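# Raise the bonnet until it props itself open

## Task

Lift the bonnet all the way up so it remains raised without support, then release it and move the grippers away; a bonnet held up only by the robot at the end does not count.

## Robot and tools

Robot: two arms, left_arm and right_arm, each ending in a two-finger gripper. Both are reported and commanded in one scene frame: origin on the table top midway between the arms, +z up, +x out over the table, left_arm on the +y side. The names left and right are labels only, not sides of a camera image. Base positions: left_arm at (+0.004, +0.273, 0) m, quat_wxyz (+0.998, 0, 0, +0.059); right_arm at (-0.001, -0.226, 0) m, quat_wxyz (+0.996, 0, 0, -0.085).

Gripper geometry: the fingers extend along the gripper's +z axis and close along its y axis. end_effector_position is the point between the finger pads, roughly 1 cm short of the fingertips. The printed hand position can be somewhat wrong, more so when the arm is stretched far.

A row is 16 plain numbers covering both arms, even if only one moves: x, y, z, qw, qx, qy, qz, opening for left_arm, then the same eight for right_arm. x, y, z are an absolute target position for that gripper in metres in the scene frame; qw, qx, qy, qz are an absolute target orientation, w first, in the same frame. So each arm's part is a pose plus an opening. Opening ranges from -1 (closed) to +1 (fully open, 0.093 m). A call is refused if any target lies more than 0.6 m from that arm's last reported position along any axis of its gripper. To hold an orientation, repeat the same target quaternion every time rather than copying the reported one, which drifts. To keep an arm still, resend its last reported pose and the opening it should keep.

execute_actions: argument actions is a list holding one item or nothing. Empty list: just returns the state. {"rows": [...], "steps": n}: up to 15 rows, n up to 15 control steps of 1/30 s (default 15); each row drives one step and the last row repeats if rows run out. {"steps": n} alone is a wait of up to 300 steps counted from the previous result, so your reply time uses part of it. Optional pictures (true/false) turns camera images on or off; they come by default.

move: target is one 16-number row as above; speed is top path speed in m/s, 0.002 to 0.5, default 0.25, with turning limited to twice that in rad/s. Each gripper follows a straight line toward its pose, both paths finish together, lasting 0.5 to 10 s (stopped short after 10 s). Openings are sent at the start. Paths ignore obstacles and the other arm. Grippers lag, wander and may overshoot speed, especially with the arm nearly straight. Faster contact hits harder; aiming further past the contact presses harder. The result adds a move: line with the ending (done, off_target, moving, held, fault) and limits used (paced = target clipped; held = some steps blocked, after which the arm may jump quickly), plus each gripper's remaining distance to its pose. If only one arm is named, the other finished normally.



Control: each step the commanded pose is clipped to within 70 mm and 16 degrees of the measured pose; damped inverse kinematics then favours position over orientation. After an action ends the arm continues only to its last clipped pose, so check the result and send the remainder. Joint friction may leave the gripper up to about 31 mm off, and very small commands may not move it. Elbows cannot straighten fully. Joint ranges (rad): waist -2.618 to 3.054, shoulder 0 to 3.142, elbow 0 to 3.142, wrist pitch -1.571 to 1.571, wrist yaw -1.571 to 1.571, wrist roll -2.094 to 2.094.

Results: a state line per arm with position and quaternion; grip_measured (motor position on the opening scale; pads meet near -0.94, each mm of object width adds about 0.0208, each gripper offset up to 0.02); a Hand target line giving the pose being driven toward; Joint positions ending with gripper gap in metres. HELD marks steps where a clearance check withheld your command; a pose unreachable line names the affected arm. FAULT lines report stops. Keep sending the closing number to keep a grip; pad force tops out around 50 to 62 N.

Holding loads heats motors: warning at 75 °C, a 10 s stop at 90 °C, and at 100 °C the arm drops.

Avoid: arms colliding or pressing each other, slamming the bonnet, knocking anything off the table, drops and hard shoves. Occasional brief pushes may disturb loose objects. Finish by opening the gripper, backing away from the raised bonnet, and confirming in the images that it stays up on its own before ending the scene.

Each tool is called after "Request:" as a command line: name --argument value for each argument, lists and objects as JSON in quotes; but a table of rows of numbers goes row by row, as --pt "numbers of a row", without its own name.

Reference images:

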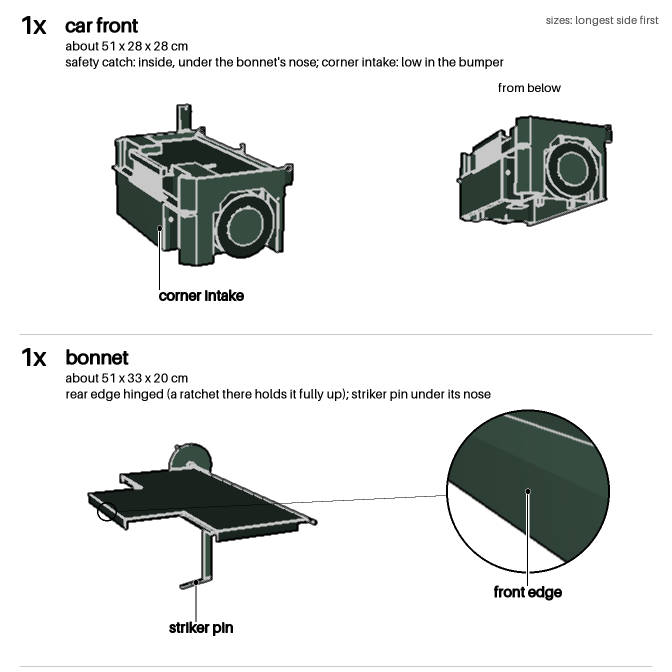

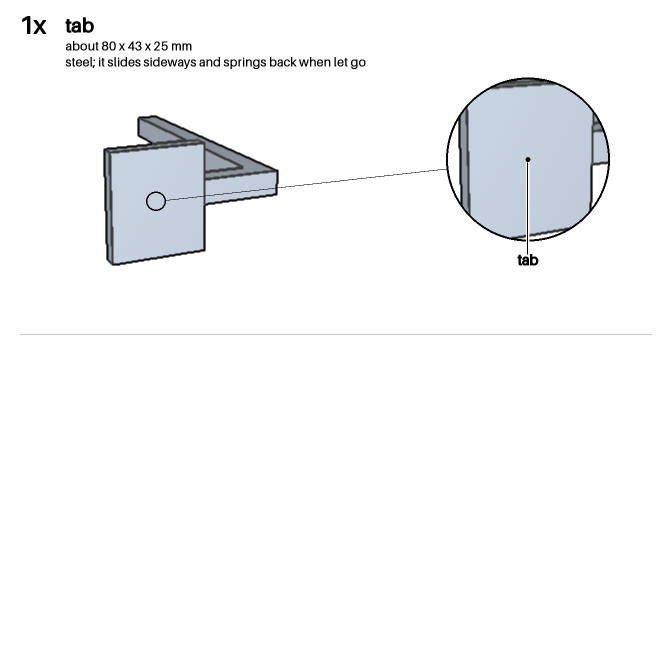

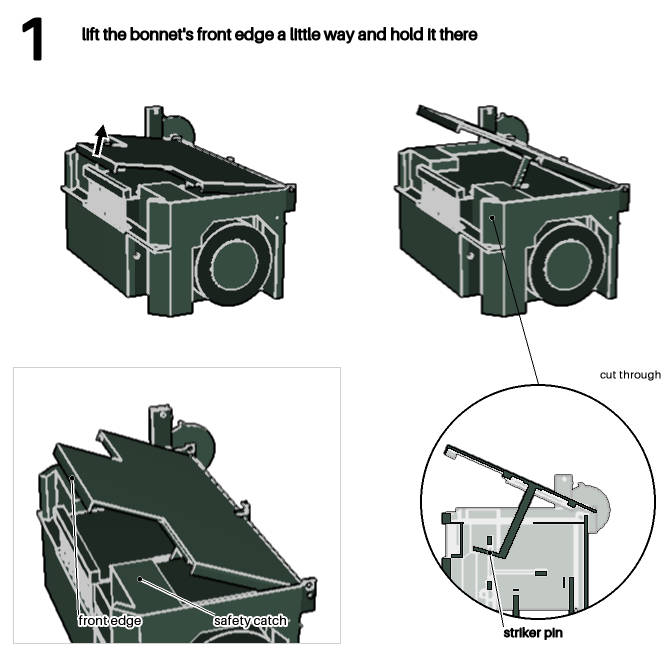

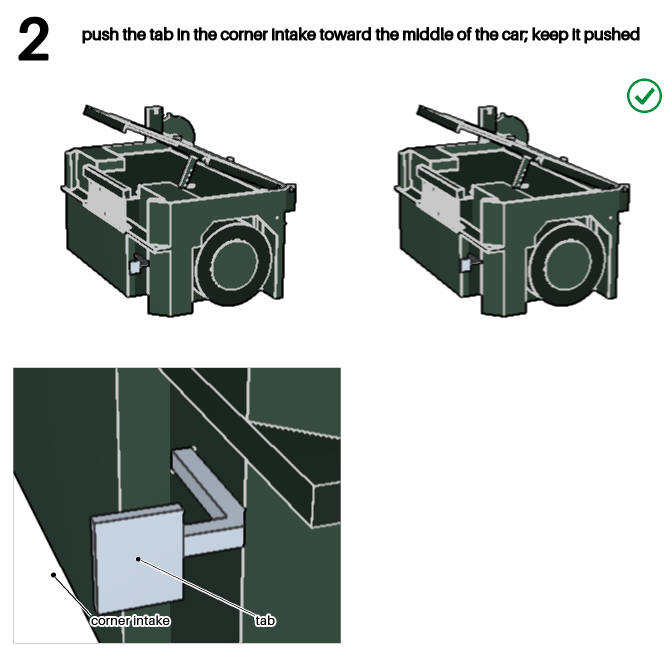

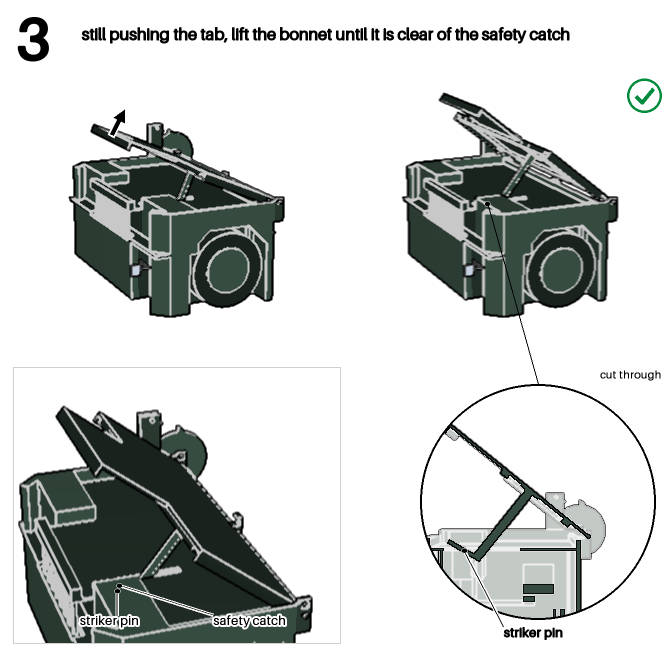

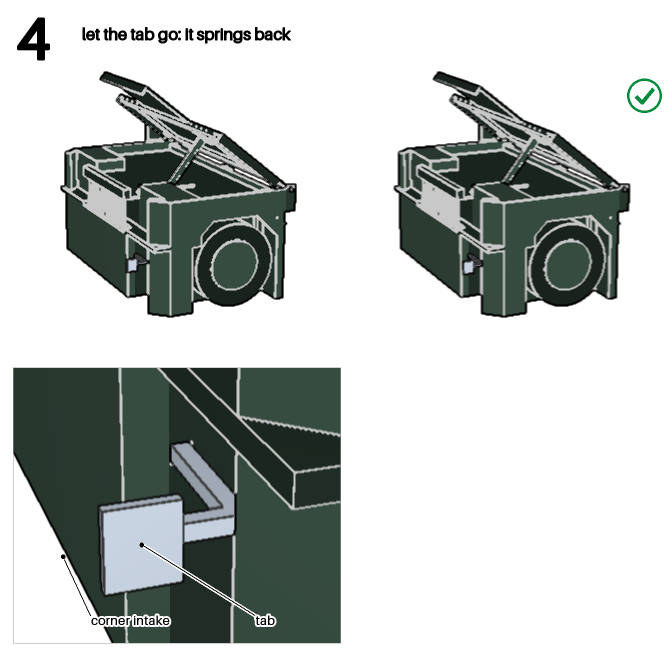

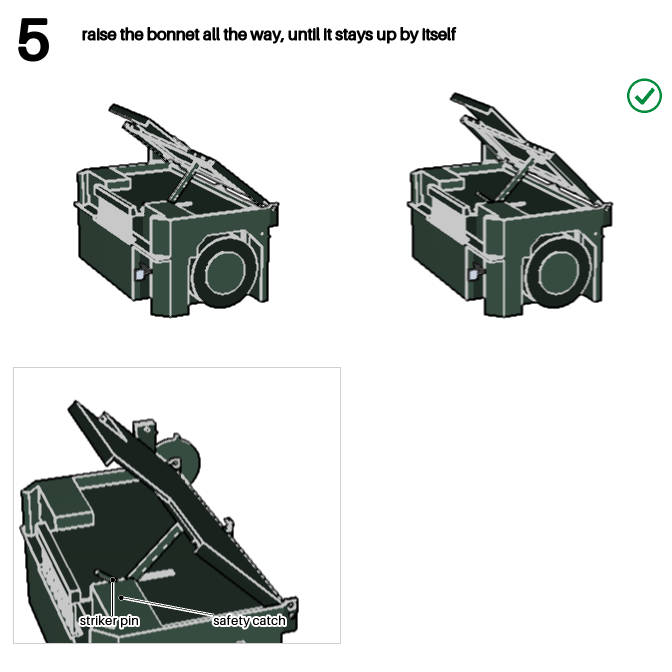

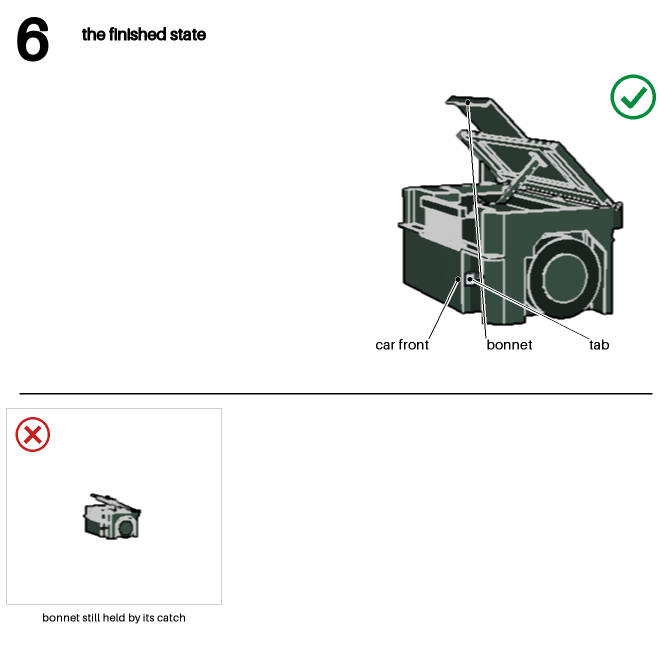

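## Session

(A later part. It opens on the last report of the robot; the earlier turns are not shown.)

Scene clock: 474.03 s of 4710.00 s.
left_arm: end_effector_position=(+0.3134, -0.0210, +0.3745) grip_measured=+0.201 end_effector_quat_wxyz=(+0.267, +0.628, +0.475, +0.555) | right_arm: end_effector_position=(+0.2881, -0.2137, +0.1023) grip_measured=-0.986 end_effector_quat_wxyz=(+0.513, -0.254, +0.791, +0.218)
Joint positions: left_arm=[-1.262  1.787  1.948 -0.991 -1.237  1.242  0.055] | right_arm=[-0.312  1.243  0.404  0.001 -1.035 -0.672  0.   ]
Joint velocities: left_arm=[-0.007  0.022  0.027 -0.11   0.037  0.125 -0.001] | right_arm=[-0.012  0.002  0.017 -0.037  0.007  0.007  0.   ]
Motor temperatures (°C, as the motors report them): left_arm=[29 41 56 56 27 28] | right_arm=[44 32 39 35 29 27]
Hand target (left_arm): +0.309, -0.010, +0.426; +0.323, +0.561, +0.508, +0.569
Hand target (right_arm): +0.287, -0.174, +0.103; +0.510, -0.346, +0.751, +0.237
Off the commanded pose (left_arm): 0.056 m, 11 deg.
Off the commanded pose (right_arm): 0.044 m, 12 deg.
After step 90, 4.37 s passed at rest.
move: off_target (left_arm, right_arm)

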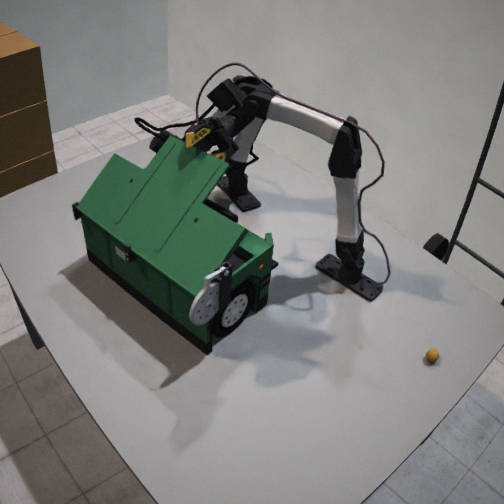

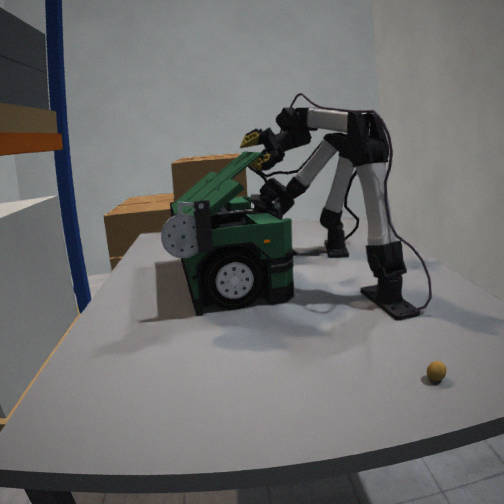

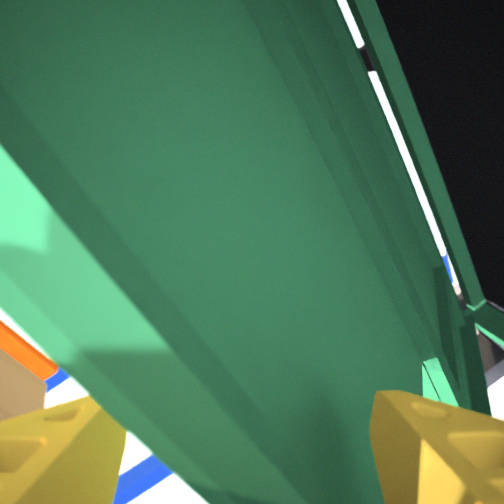

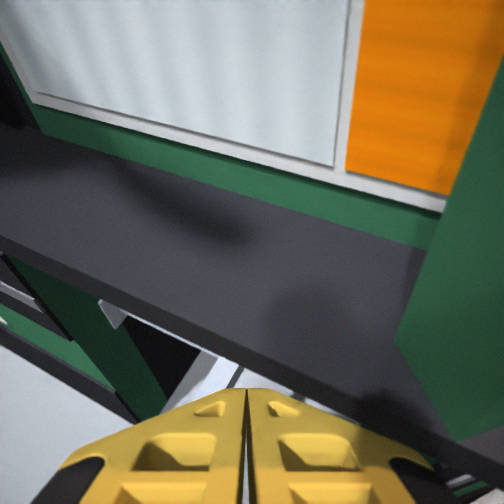

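Request:
move --target '[0.33,-0.018,0.45,0.36,0.523,0.515,0.576,0.2,0.295,-0.17,0.102,0.506,-0.351,0.751,0.236,-1]' --speed 0.05

Scene clock: 480.53 s of 4710.00 s.
left_arm: end_effector_position=(+0.3268, -0.0169, +0.3974) grip_measured=+0.201 end_effector_quat_wxyz=(+0.284, +0.597, +0.491, +0.567) | right_arm: end_effector_position=(+0.2881, -0.2136, +0.1022) grip_measured=-0.986 end_effector_quat_wxyz=(+0.513, -0.254, +0.791, +0.217)
Joint positions: left_arm=[-1.231  1.802  2.005 -0.912 -1.266  1.304  0.055] | right_arm=[-0.311  1.243  0.404  0.001 -1.035 -0.673  0.   ]
Joint velocities: left_arm=[ 0.017  0.002 -0.012  0.022 -0.154  0.125  0.001] | right_arm=[-0.002  0.012 -0.007  0.022 -0.051 -0.007  0.   ]
Motor temperatures (°C, as the motors report them): left_arm=[29 41 56 57 27 29] | right_arm=[44 32 40 35 30 28]
Hand target (left_arm): +0.323, -0.009, +0.446; +0.349, +0.525, +0.528, +0.569
Hand target (right_arm): +0.287, -0.174, +0.103; +0.510, -0.346, +0.751, +0.237
Off the commanded pose (left_arm): 0.053 m, 13 deg.
Off the commanded pose (right_arm): 0.044 m, 12 deg.
move: off_target (left_arm, right_arm)

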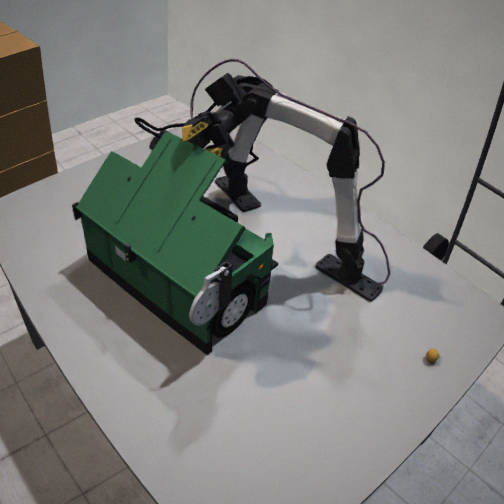

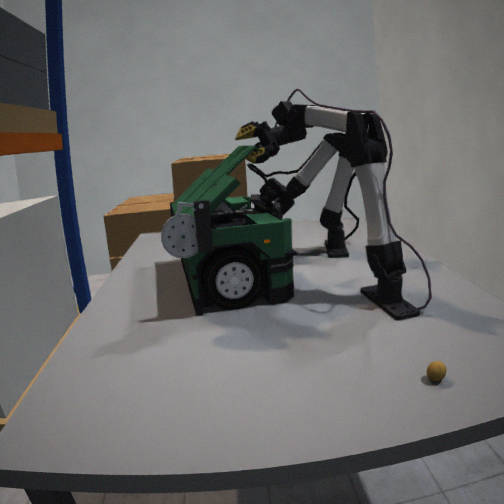

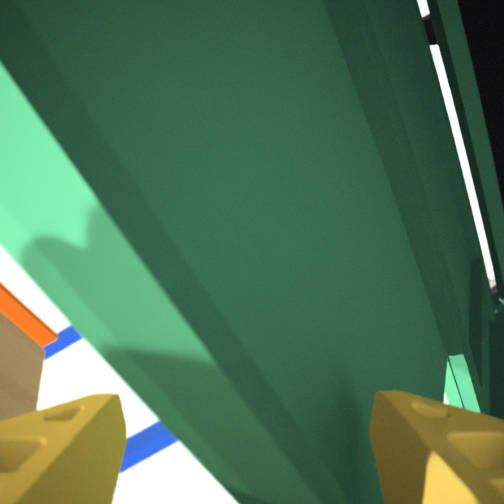

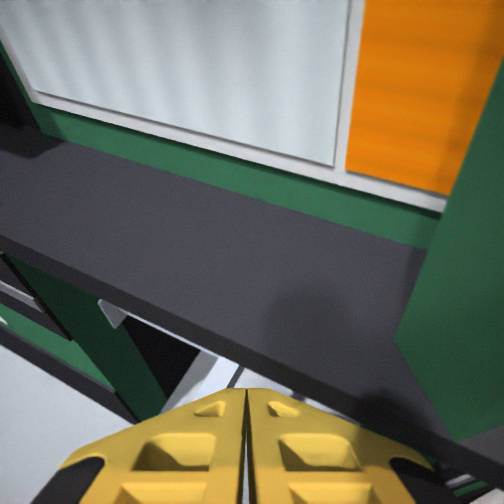

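Still rising; continue.

Request:
move --target '[0.35,-0.015,0.475,0.38,0.50,0.53,0.57,0.2,0.295,-0.17,0.102,0.506,-0.351,0.751,0.236,-1]' --speed 0.05

Scene clock: 486.13 s of 4710.00 s.
left_arm: end_effector_position=(+0.3435, -0.0141, +0.4183) grip_measured=+0.201 end_effector_quat_wxyz=(+0.291, +0.586, +0.498, +0.569) | right_arm: end_effector_position=(+0.2881, -0.2136, +0.1022) grip_measured=-0.986 end_effector_quat_wxyz=(+0.513, -0.254, +0.791, +0.217)
Joint positions: left_arm=[-1.189  1.841  2.114 -0.884 -1.246  1.379  0.055] | right_arm=[-0.311  1.243  0.404  0.001 -1.034 -0.673  0.   ]
Joint velocities: left_arm=[ 0.002  0.002  0.017 -0.081 -0.022 -0.037 -0.001] | right_arm=[-0.017 -0.012 -0.007  0.037  0.007  0.022  0.   ]
Motor temperatures (°C, as the motors report them): left_arm=[29 41 56 58 27 29] | right_arm=[45 31 40 35 30 28]
Hand target (left_arm): +0.341, -0.005, +0.470; +0.369, +0.503, +0.542, +0.562
Hand target (right_arm): +0.287, -0.174, +0.103; +0.510, -0.346, +0.751, +0.237
Off the commanded pose (left_arm): 0.057 m, 15 deg.
Off the commanded pose (right_arm): 0.044 m, 12 deg.
move: off_target (left_arm, right_arm)

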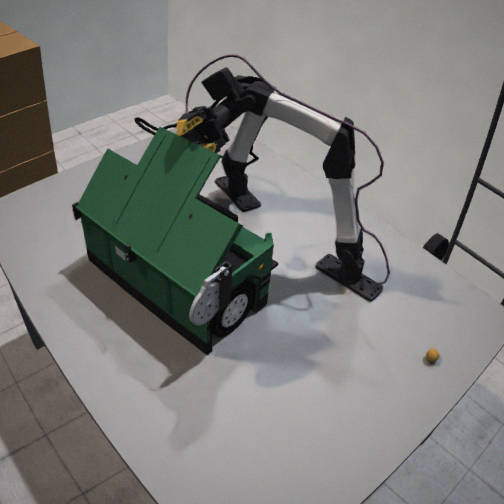

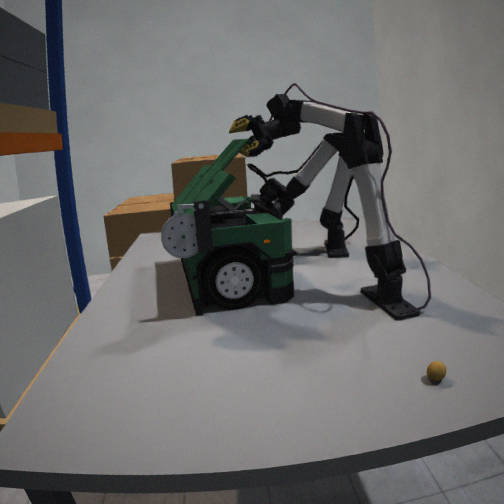

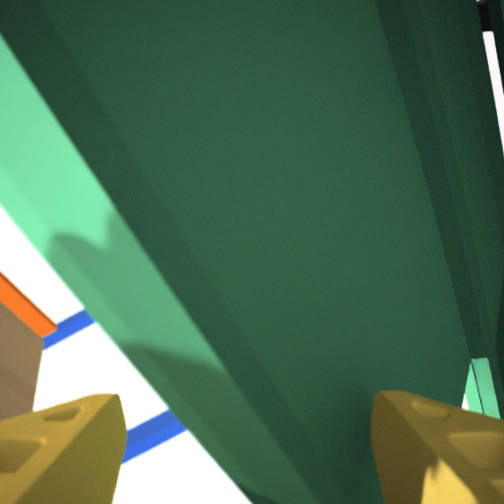

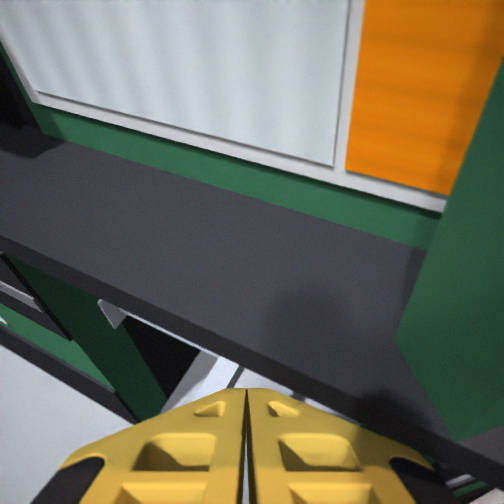

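Request:
move --target '[0.37,-0.012,0.495,0.36,0.52,0.52,0.57,0.2,0.295,-0.17,0.102,0.506,-0.351,0.751,0.236,-1]' --speed 0.05

Scene clock: 492.87 s of 4710.00 s.
left_arm: end_effector_position=(+0.3531, -0.0168, +0.4190) grip_measured=+0.202 end_effector_quat_wxyz=(+0.229, +0.682, +0.459, +0.520) | right_arm: end_effector_position=(+0.2881, -0.2137, +0.1022) grip_measured=-0.986 end_effector_quat_wxyz=(+0.513, -0.254, +0.791, +0.217)
Joint positions: left_arm=[-1.142  2.151  2.812 -1.47  -1.06   1.394  0.055] | right_arm=[-0.312  1.243  0.404  0.001 -1.034 -0.673  0.   ]
Joint velocities: left_arm=[-0.012 -0.007 -0.007  0.022 -0.007  0.007 -0.001] | right_arm=[-0.007 -0.002 -0.002 -0.007 -0.007 -0.051  0.   ]
Motor temperatures (°C, as the motors report them): left_arm=[29 42 56 60 27 29] | right_arm=[46 31 41 35 30 28]
Hand target (left_arm): +0.353, +0.004, +0.482; +0.311, +0.585, +0.507, +0.551
Hand target (right_arm): +0.287, -0.174, +0.103; +0.510, -0.346, +0.751, +0.237
Off the commanded pose (left_arm): 0.078 m, 26 deg; orientation clipped at the last step of the last action.
Off the commanded pose (right_arm): 0.044 m, 12 deg.
After step 90, 0.40 s passed at rest.
move: off_target (left_arm, right_arm); limits=paced

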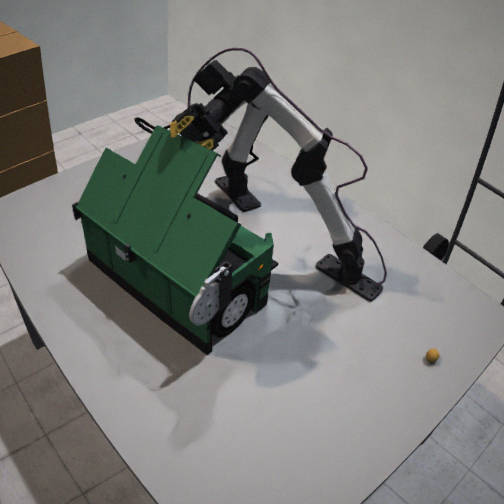

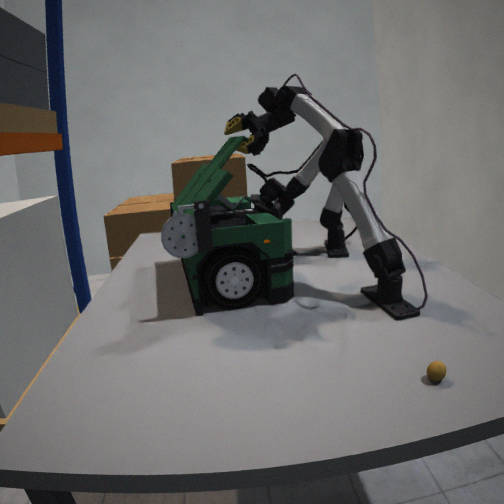

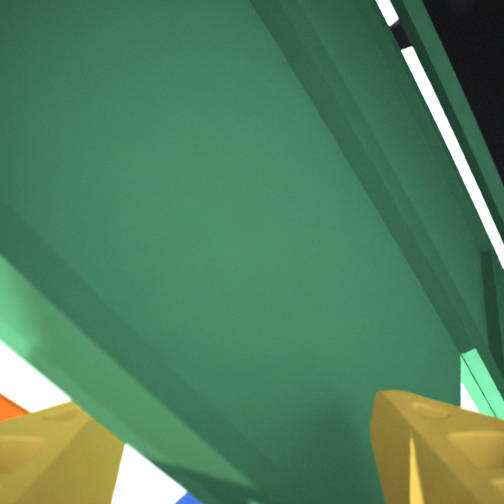

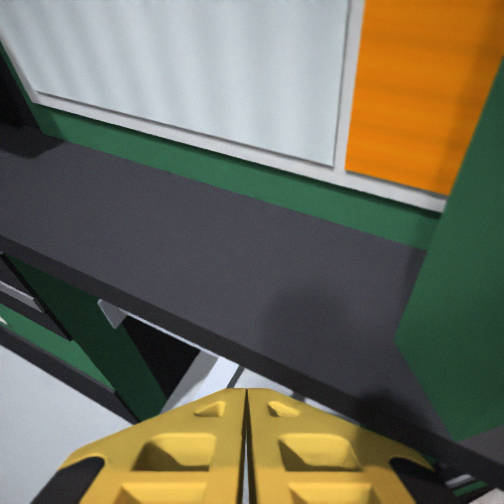

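Request:
move --target '[0.345,-0.015,0.43,0.30,0.59,0.50,0.56,0.2,0.295,-0.15,0.102,0.506,-0.351,0.751,0.236,-1]' --speed 0.05

Scene clock: 501.00 s of 4710.00 s.
left_arm: end_effector_position=(+0.3454, -0.0183, +0.4126) grip_measured=+0.202 end_effector_quat_wxyz=(+0.272, +0.615, +0.494, +0.551) | right_arm: end_effector_position=(+0.2891, -0.2126, +0.1023) grip_measured=-0.986 end_effector_quat_wxyz=(+0.514, -0.236, +0.798, +0.206)
Joint positions: left_arm=[-1.182  1.915  2.267 -1.075 -1.193  1.319  0.055] | right_arm=[-0.288  1.202  0.369  0.062 -0.984 -0.586  0.   ]
Joint velocities: left_arm=[ 0.002 -0.032 -0.085  0.081 -0.051  0.081 -0.   ] | right_arm=[-0.007 -0.022 -0.007 -0.066  0.037  0.007  0.   ]
Motor temperatures (°C, as the motors report them): left_arm=[29 43 55 60 27 29] | right_arm=[48 30 41 36 30 28]
Hand target (left_arm): +0.344, -0.014, +0.430; +0.297, +0.590, +0.504, +0.557
Hand target (right_arm): +0.282, -0.158, +0.104; +0.509, -0.347, +0.750, +0.240
Off the commanded pose (left_arm): 0.018 m, 4 deg.
Off the commanded pose (right_arm): 0.063 m, 15 deg.
After step 90, 1.17 s passed at rest.
move: off_target (left_arm, right_arm)

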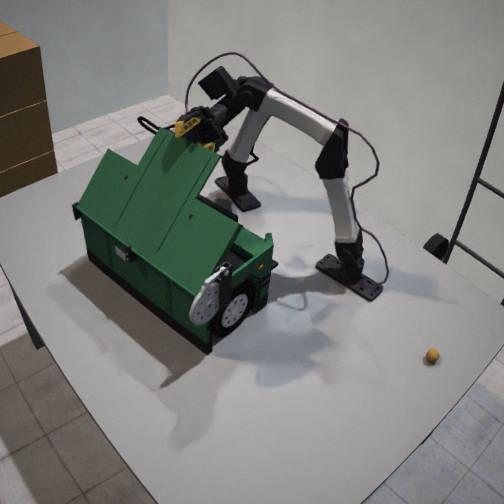

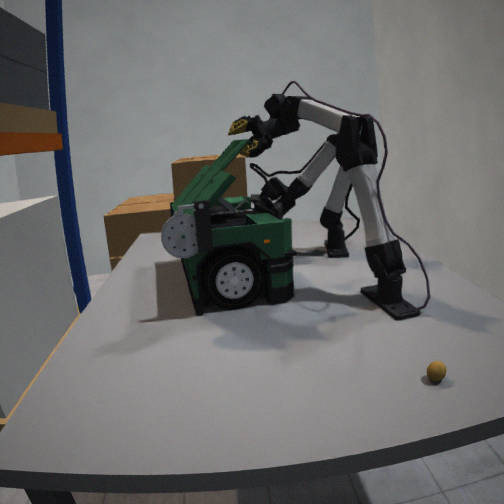

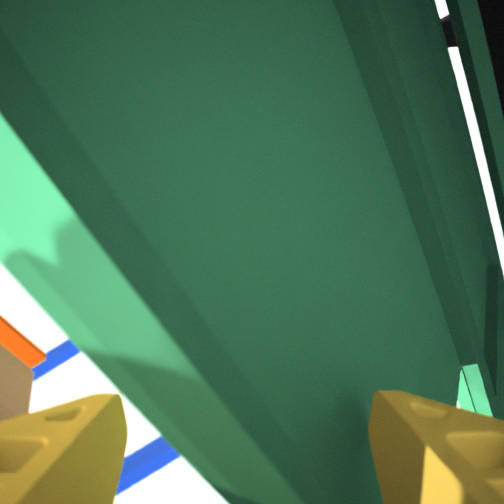

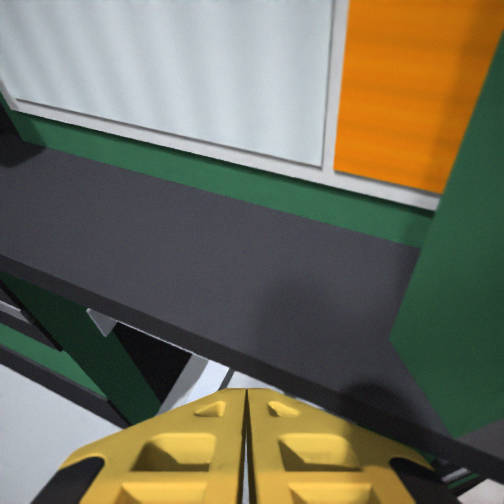

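Request:
zoom_image --camera "cam_low" --region '[150,110,310,250]'

Request:
zoom_image --camera "cam_high" --region '[120,90,290,260]'

Region (150, 110, 310, 250) of cam_low's 504x504 image, scaled by 3.150, with more detail than that image has; it fills the top 441 rows of this view, and the rest is white.

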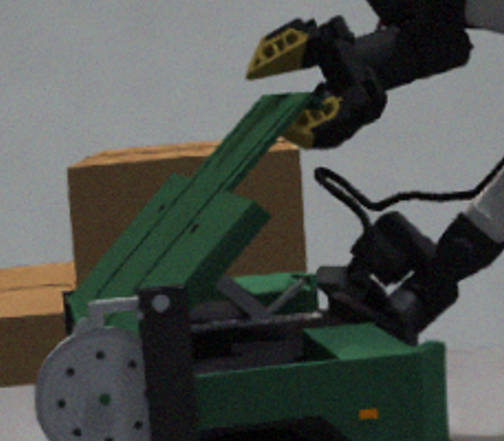

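Region (120, 90, 290, 260) of cam_high's 504x504 image, scaled by 2.965, with more detail than that image has.

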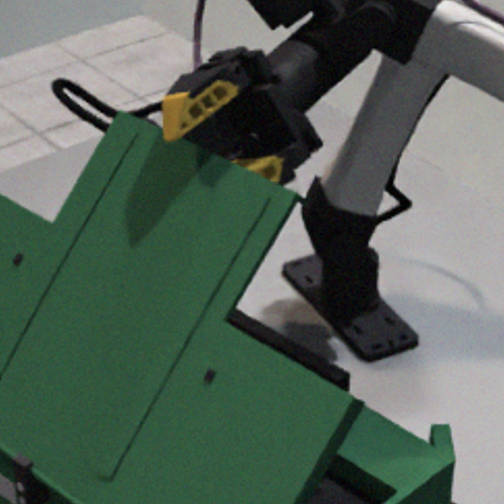

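Request:
move --target '[0.345,-0.015,0.435,0.30,0.59,0.50,0.56,0.2,0.275,-0.25,0.104,0.506,-0.351,0.751,0.236,-1]' --speed 0.08

Request:
move --target '[0.385,-0.015,0.465,0.30,0.59,0.50,0.56,0.2,0.22,-0.29,0.12,0.506,-0.351,0.751,0.236,-1]' --speed 0.05

Scene clock: 517.37 s of 4710.00 s.
left_arm: end_effector_position=(+0.3457, -0.0190, +0.4120) grip_measured=+0.202 end_effector_quat_wxyz=(+0.267, +0.620, +0.487, +0.554) | right_arm: end_effector_position=(+0.2734, -0.2465, +0.0999) grip_measured=-0.986 end_effector_quat_wxyz=(+0.501, -0.352, +0.756, +0.231)
Joint positions: left_arm=[-1.182  1.914  2.262 -1.068 -1.191  1.342  0.055] | right_arm=[-0.503  1.517  0.7   -0.683 -1.169 -1.498  0.   ]
Joint velocities: left_arm=[ 0.002 -0.007 -0.002 -0.037 -0.095 -0.139  0.   ] | right_arm=[-0.002 -0.007  0.017 -0.066  0.022 -0.022  0.   ]
Motor temperatures (°C, as the motors report them): left_arm=[29 44 51 57 27 29] | right_arm=[54 30 41 36 30 29]
Hand target (left_arm): +0.344, -0.013, +0.434; +0.297, +0.590, +0.502, +0.558
Hand target (right_arm): +0.276, -0.251, +0.103; +0.506, -0.349, +0.754, +0.232
Off the commanded pose (left_arm): 0.023 m, 5 deg.
Off the commanded pose (right_arm): 0.006 m, 1 deg.
After step 90, 11.13 s passed at rest.
move: off_target (left_arm)

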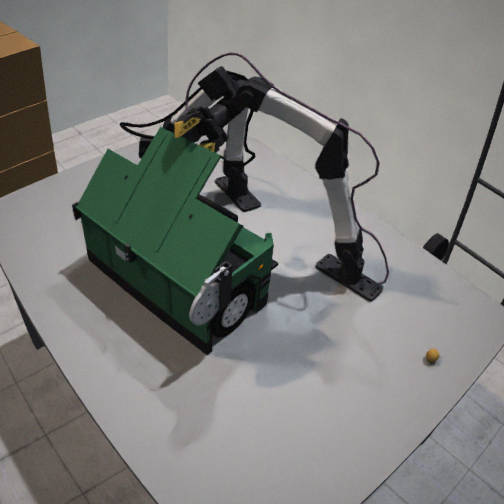

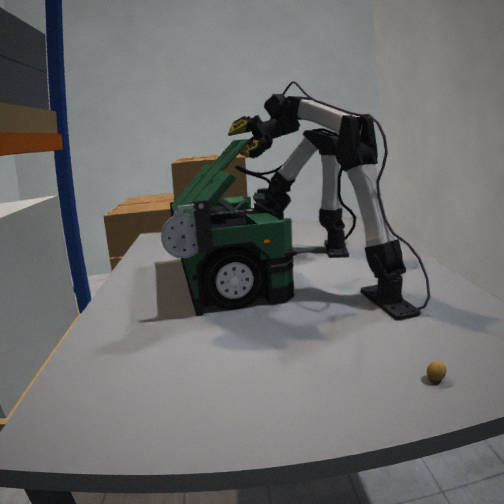

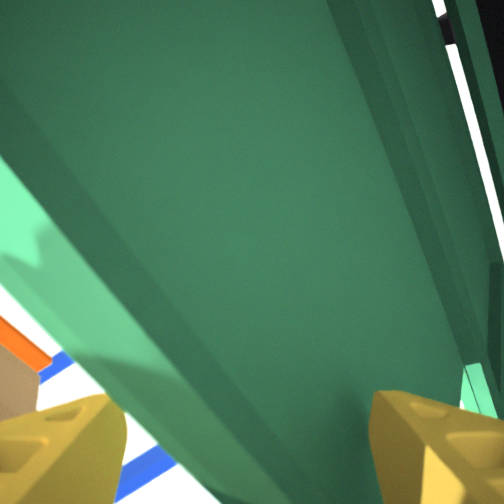

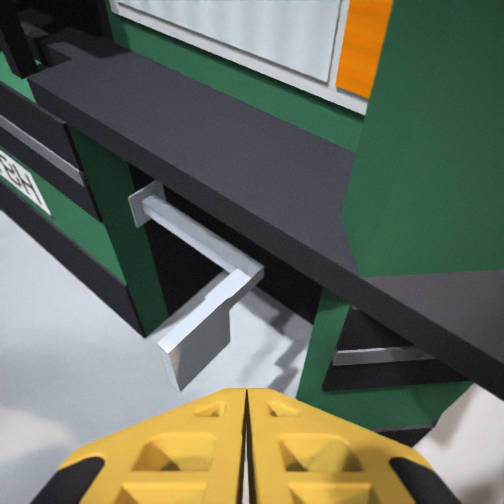

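Scene clock: 519.20 s of 4710.00 s.
left_arm: end_effector_position=(+0.3589, -0.0212, +0.4173) grip_measured=+0.202 end_effector_quat_wxyz=(+0.233, +0.670, +0.461, +0.534) | right_arm: end_effector_position=(+0.2215, -0.2859, +0.1134) grip_measured=-0.986 end_effector_quat_wxyz=(+0.493, -0.328, +0.772, +0.230)
Joint positions: left_arm=[-1.142  2.093  2.653 -1.333 -1.092  1.415  0.055] | right_arm=[-0.8    1.604  0.823 -1.271 -1.093 -2.068  0.   ]
Joint velocities: left_arm=[ 0.012  0.085  0.203 -0.168 -0.051 -0.095 -0.   ] | right_arm=[-0.007  0.002 -0.027  0.022  0.11  -0.007  0.   ]
Motor temperatures (°C, as the motors report them): left_arm=[29 44 51 57 27 29] | right_arm=[53 30 41 35 30 29]
Hand target (left_arm): +0.374, -0.005, +0.460; +0.291, +0.591, +0.507, +0.556
Hand target (right_arm): +0.221, -0.291, +0.118; +0.491, -0.335, +0.774, +0.218
Off the commanded pose (left_arm): 0.055 m, 13 deg.
Off the commanded pose (right_arm): 0.008 m, 4 deg.
joint sent to its limit (right arm) — the command would take joint 6 (wrist roll) past its lower limit, so that joint was sent only as far as its limit.
move: off_target (left_arm, right_arm)

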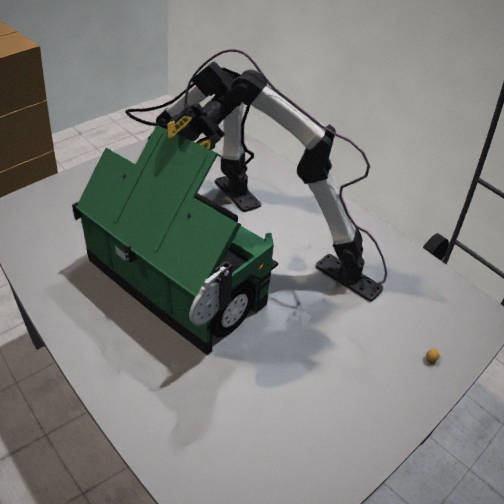

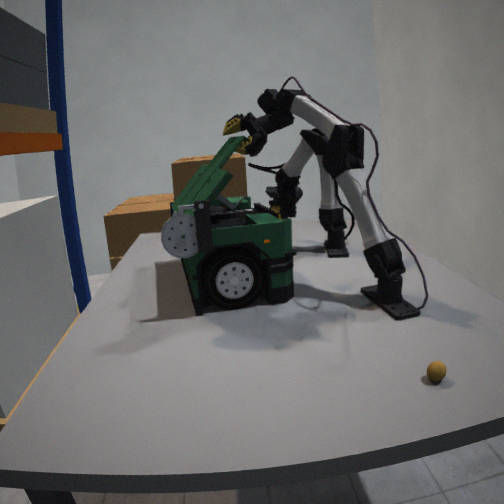

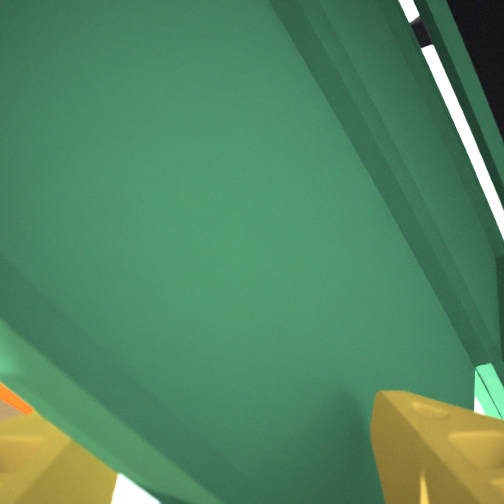

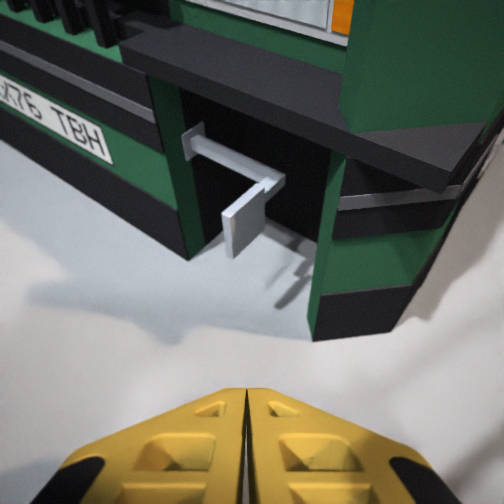

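Request:
move --target '[0.335,-0.015,0.39,0.33,0.56,0.51,0.56,0.2,0.22,-0.29,0.12,0.506,-0.351,0.751,0.236,-1]' --speed 0.03

Scene clock: 528.07 s of 4710.00 s.
left_arm: end_effector_position=(+0.3427, -0.0168, +0.3910) grip_measured=+0.202 end_effector_quat_wxyz=(+0.334, +0.557, +0.519, +0.556) | right_arm: end_effector_position=(+0.2203, -0.2845, +0.1141) grip_measured=-0.986 end_effector_quat_wxyz=(+0.492, -0.325, +0.773, +0.235)
Joint positions: left_arm=[-1.193  1.745  1.83  -0.6   -1.244  1.358  0.055] | right_arm=[-0.8    1.604  0.824 -1.284 -1.091 -2.068  0.   ]
Joint velocities: left_arm=[-0.012 -0.007 -0.007 -0.022 -0.007  0.066  0.001] | right_arm=[-0.002  0.012 -0.012  0.022 -0.007 -0.081  0.   ]
Motor temperatures (°C, as the motors report them): left_arm=[29 44 50 57 27 29] | right_arm=[49 31 41 34 29 28]
Hand target (left_arm): +0.335, -0.015, +0.391; +0.331, +0.561, +0.512, +0.559
Hand target (right_arm): +0.221, -0.290, +0.120; +0.491, -0.334, +0.774, +0.220
Off the commanded pose (left_arm): 0.008 m, 1 deg.
Off the commanded pose (right_arm): 0.008 m, 4 deg.
joint sent to its limit (right arm) — the command would take joint 6 (wrist roll) past its lower limit, so that joint was sent only as far as its limit.
After step 90, 0.37 s passed at rest.
move: off_target (right_arm)

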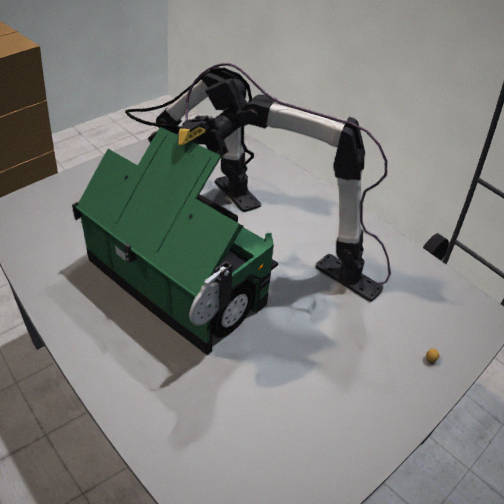

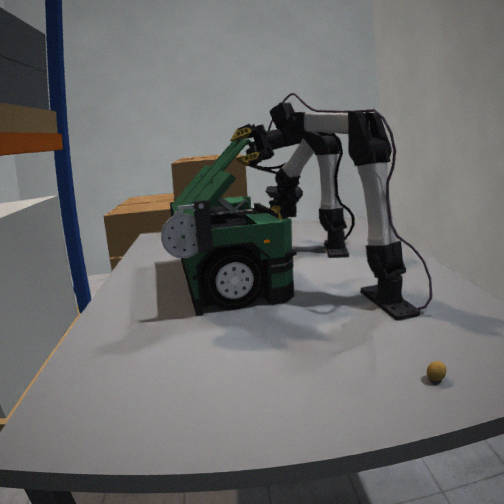

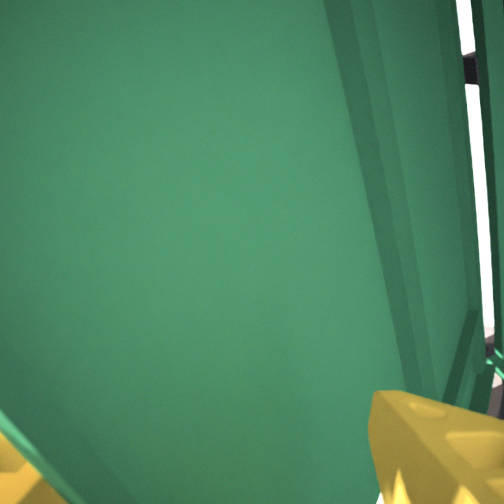

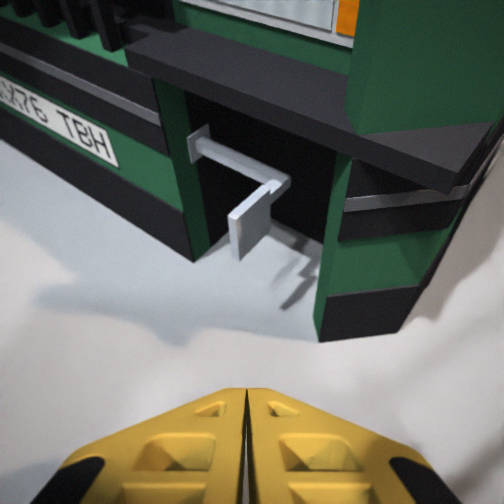

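Request:
move --target '[0.24,-0.03,0.395,0.40,0.49,0.53,0.55,0.4,0.18,-0.30,0.15,0.506,-0.351,0.751,0.236,-1]' --speed 0.06

Scene clock: 533.87 s of 4710.00 s.
left_arm: end_effector_position=(+0.2424, -0.0275, +0.3918) grip_measured=+0.399 end_effector_quat_wxyz=(+0.407, +0.501, +0.527, +0.553) | right_arm: end_effector_position=(+0.1822, -0.2963, +0.1436) grip_measured=-0.986 end_effector_quat_wxyz=(+0.443, -0.288, +0.822, +0.213)
Joint positions: left_arm=[-1.473  1.713  1.823 -1.054 -1.5    0.753  0.064] | right_arm=[-0.961  1.446  0.882 -1.517 -0.937 -2.069  0.   ]
Joint velocities: left_arm=[ 0.007  0.11   0.095 -0.256  0.095 -0.212  0.   ] | right_arm=[ 0.017 -0.022 -0.002 -0.037 -0.051  0.037  0.   ]
Motor temperatures (°C, as the motors report them): left_arm=[29 44 49 55 27 29] | right_arm=[47 32 41 34 29 28]
Hand target (left_arm): +0.240, -0.030, +0.394; +0.412, +0.497, +0.527, +0.552
Hand target (right_arm): +0.181, -0.300, +0.149; +0.441, -0.296, +0.824, +0.199
Off the commanded pose (left_arm): 0.005 m, 1 deg.
Off the commanded pose (right_arm): 0.008 m, 13 deg.
joint sent to its limit (right arm) — the command would take joint 6 (wrist roll) past its lower limit, so that joint was sent only as far as its limit.
After step 90, 0.30 s passed at rest.
move: off_target (right_arm)

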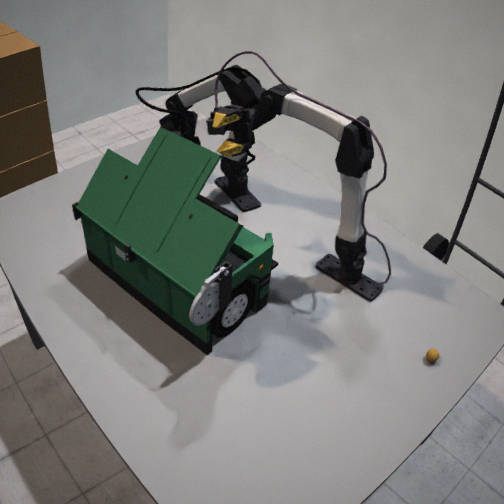

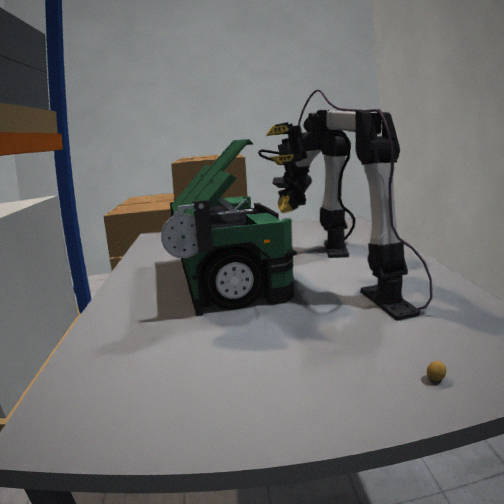

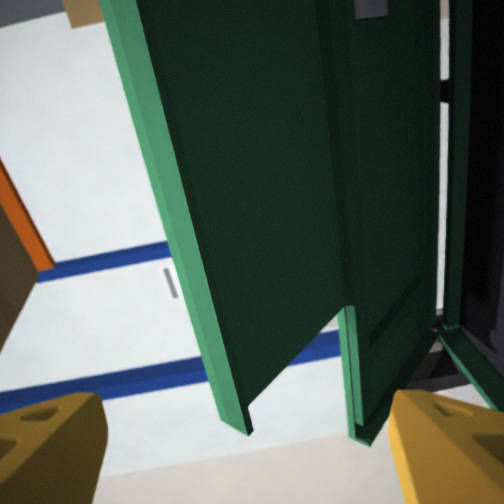

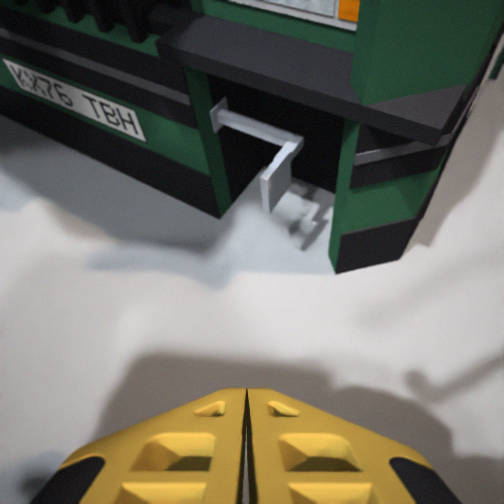

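Request:
zoom_image --camera "cam_low" --region '[150,120,310,270]'

Region (150, 120, 310, 270) of cam_low's 504x504 image, scaled by 3.150, with more detail than that image has; it fills the top 472 rows of this view, and the rest is white.

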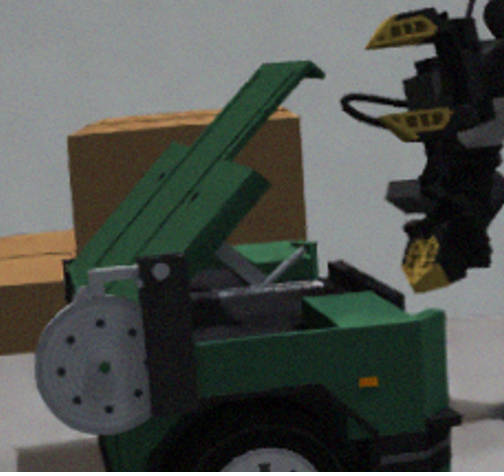

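Striker pin is out above the bay and the bonnet stays up.

Request:
finished_scene --scene 1

The scene is finished: the task was done.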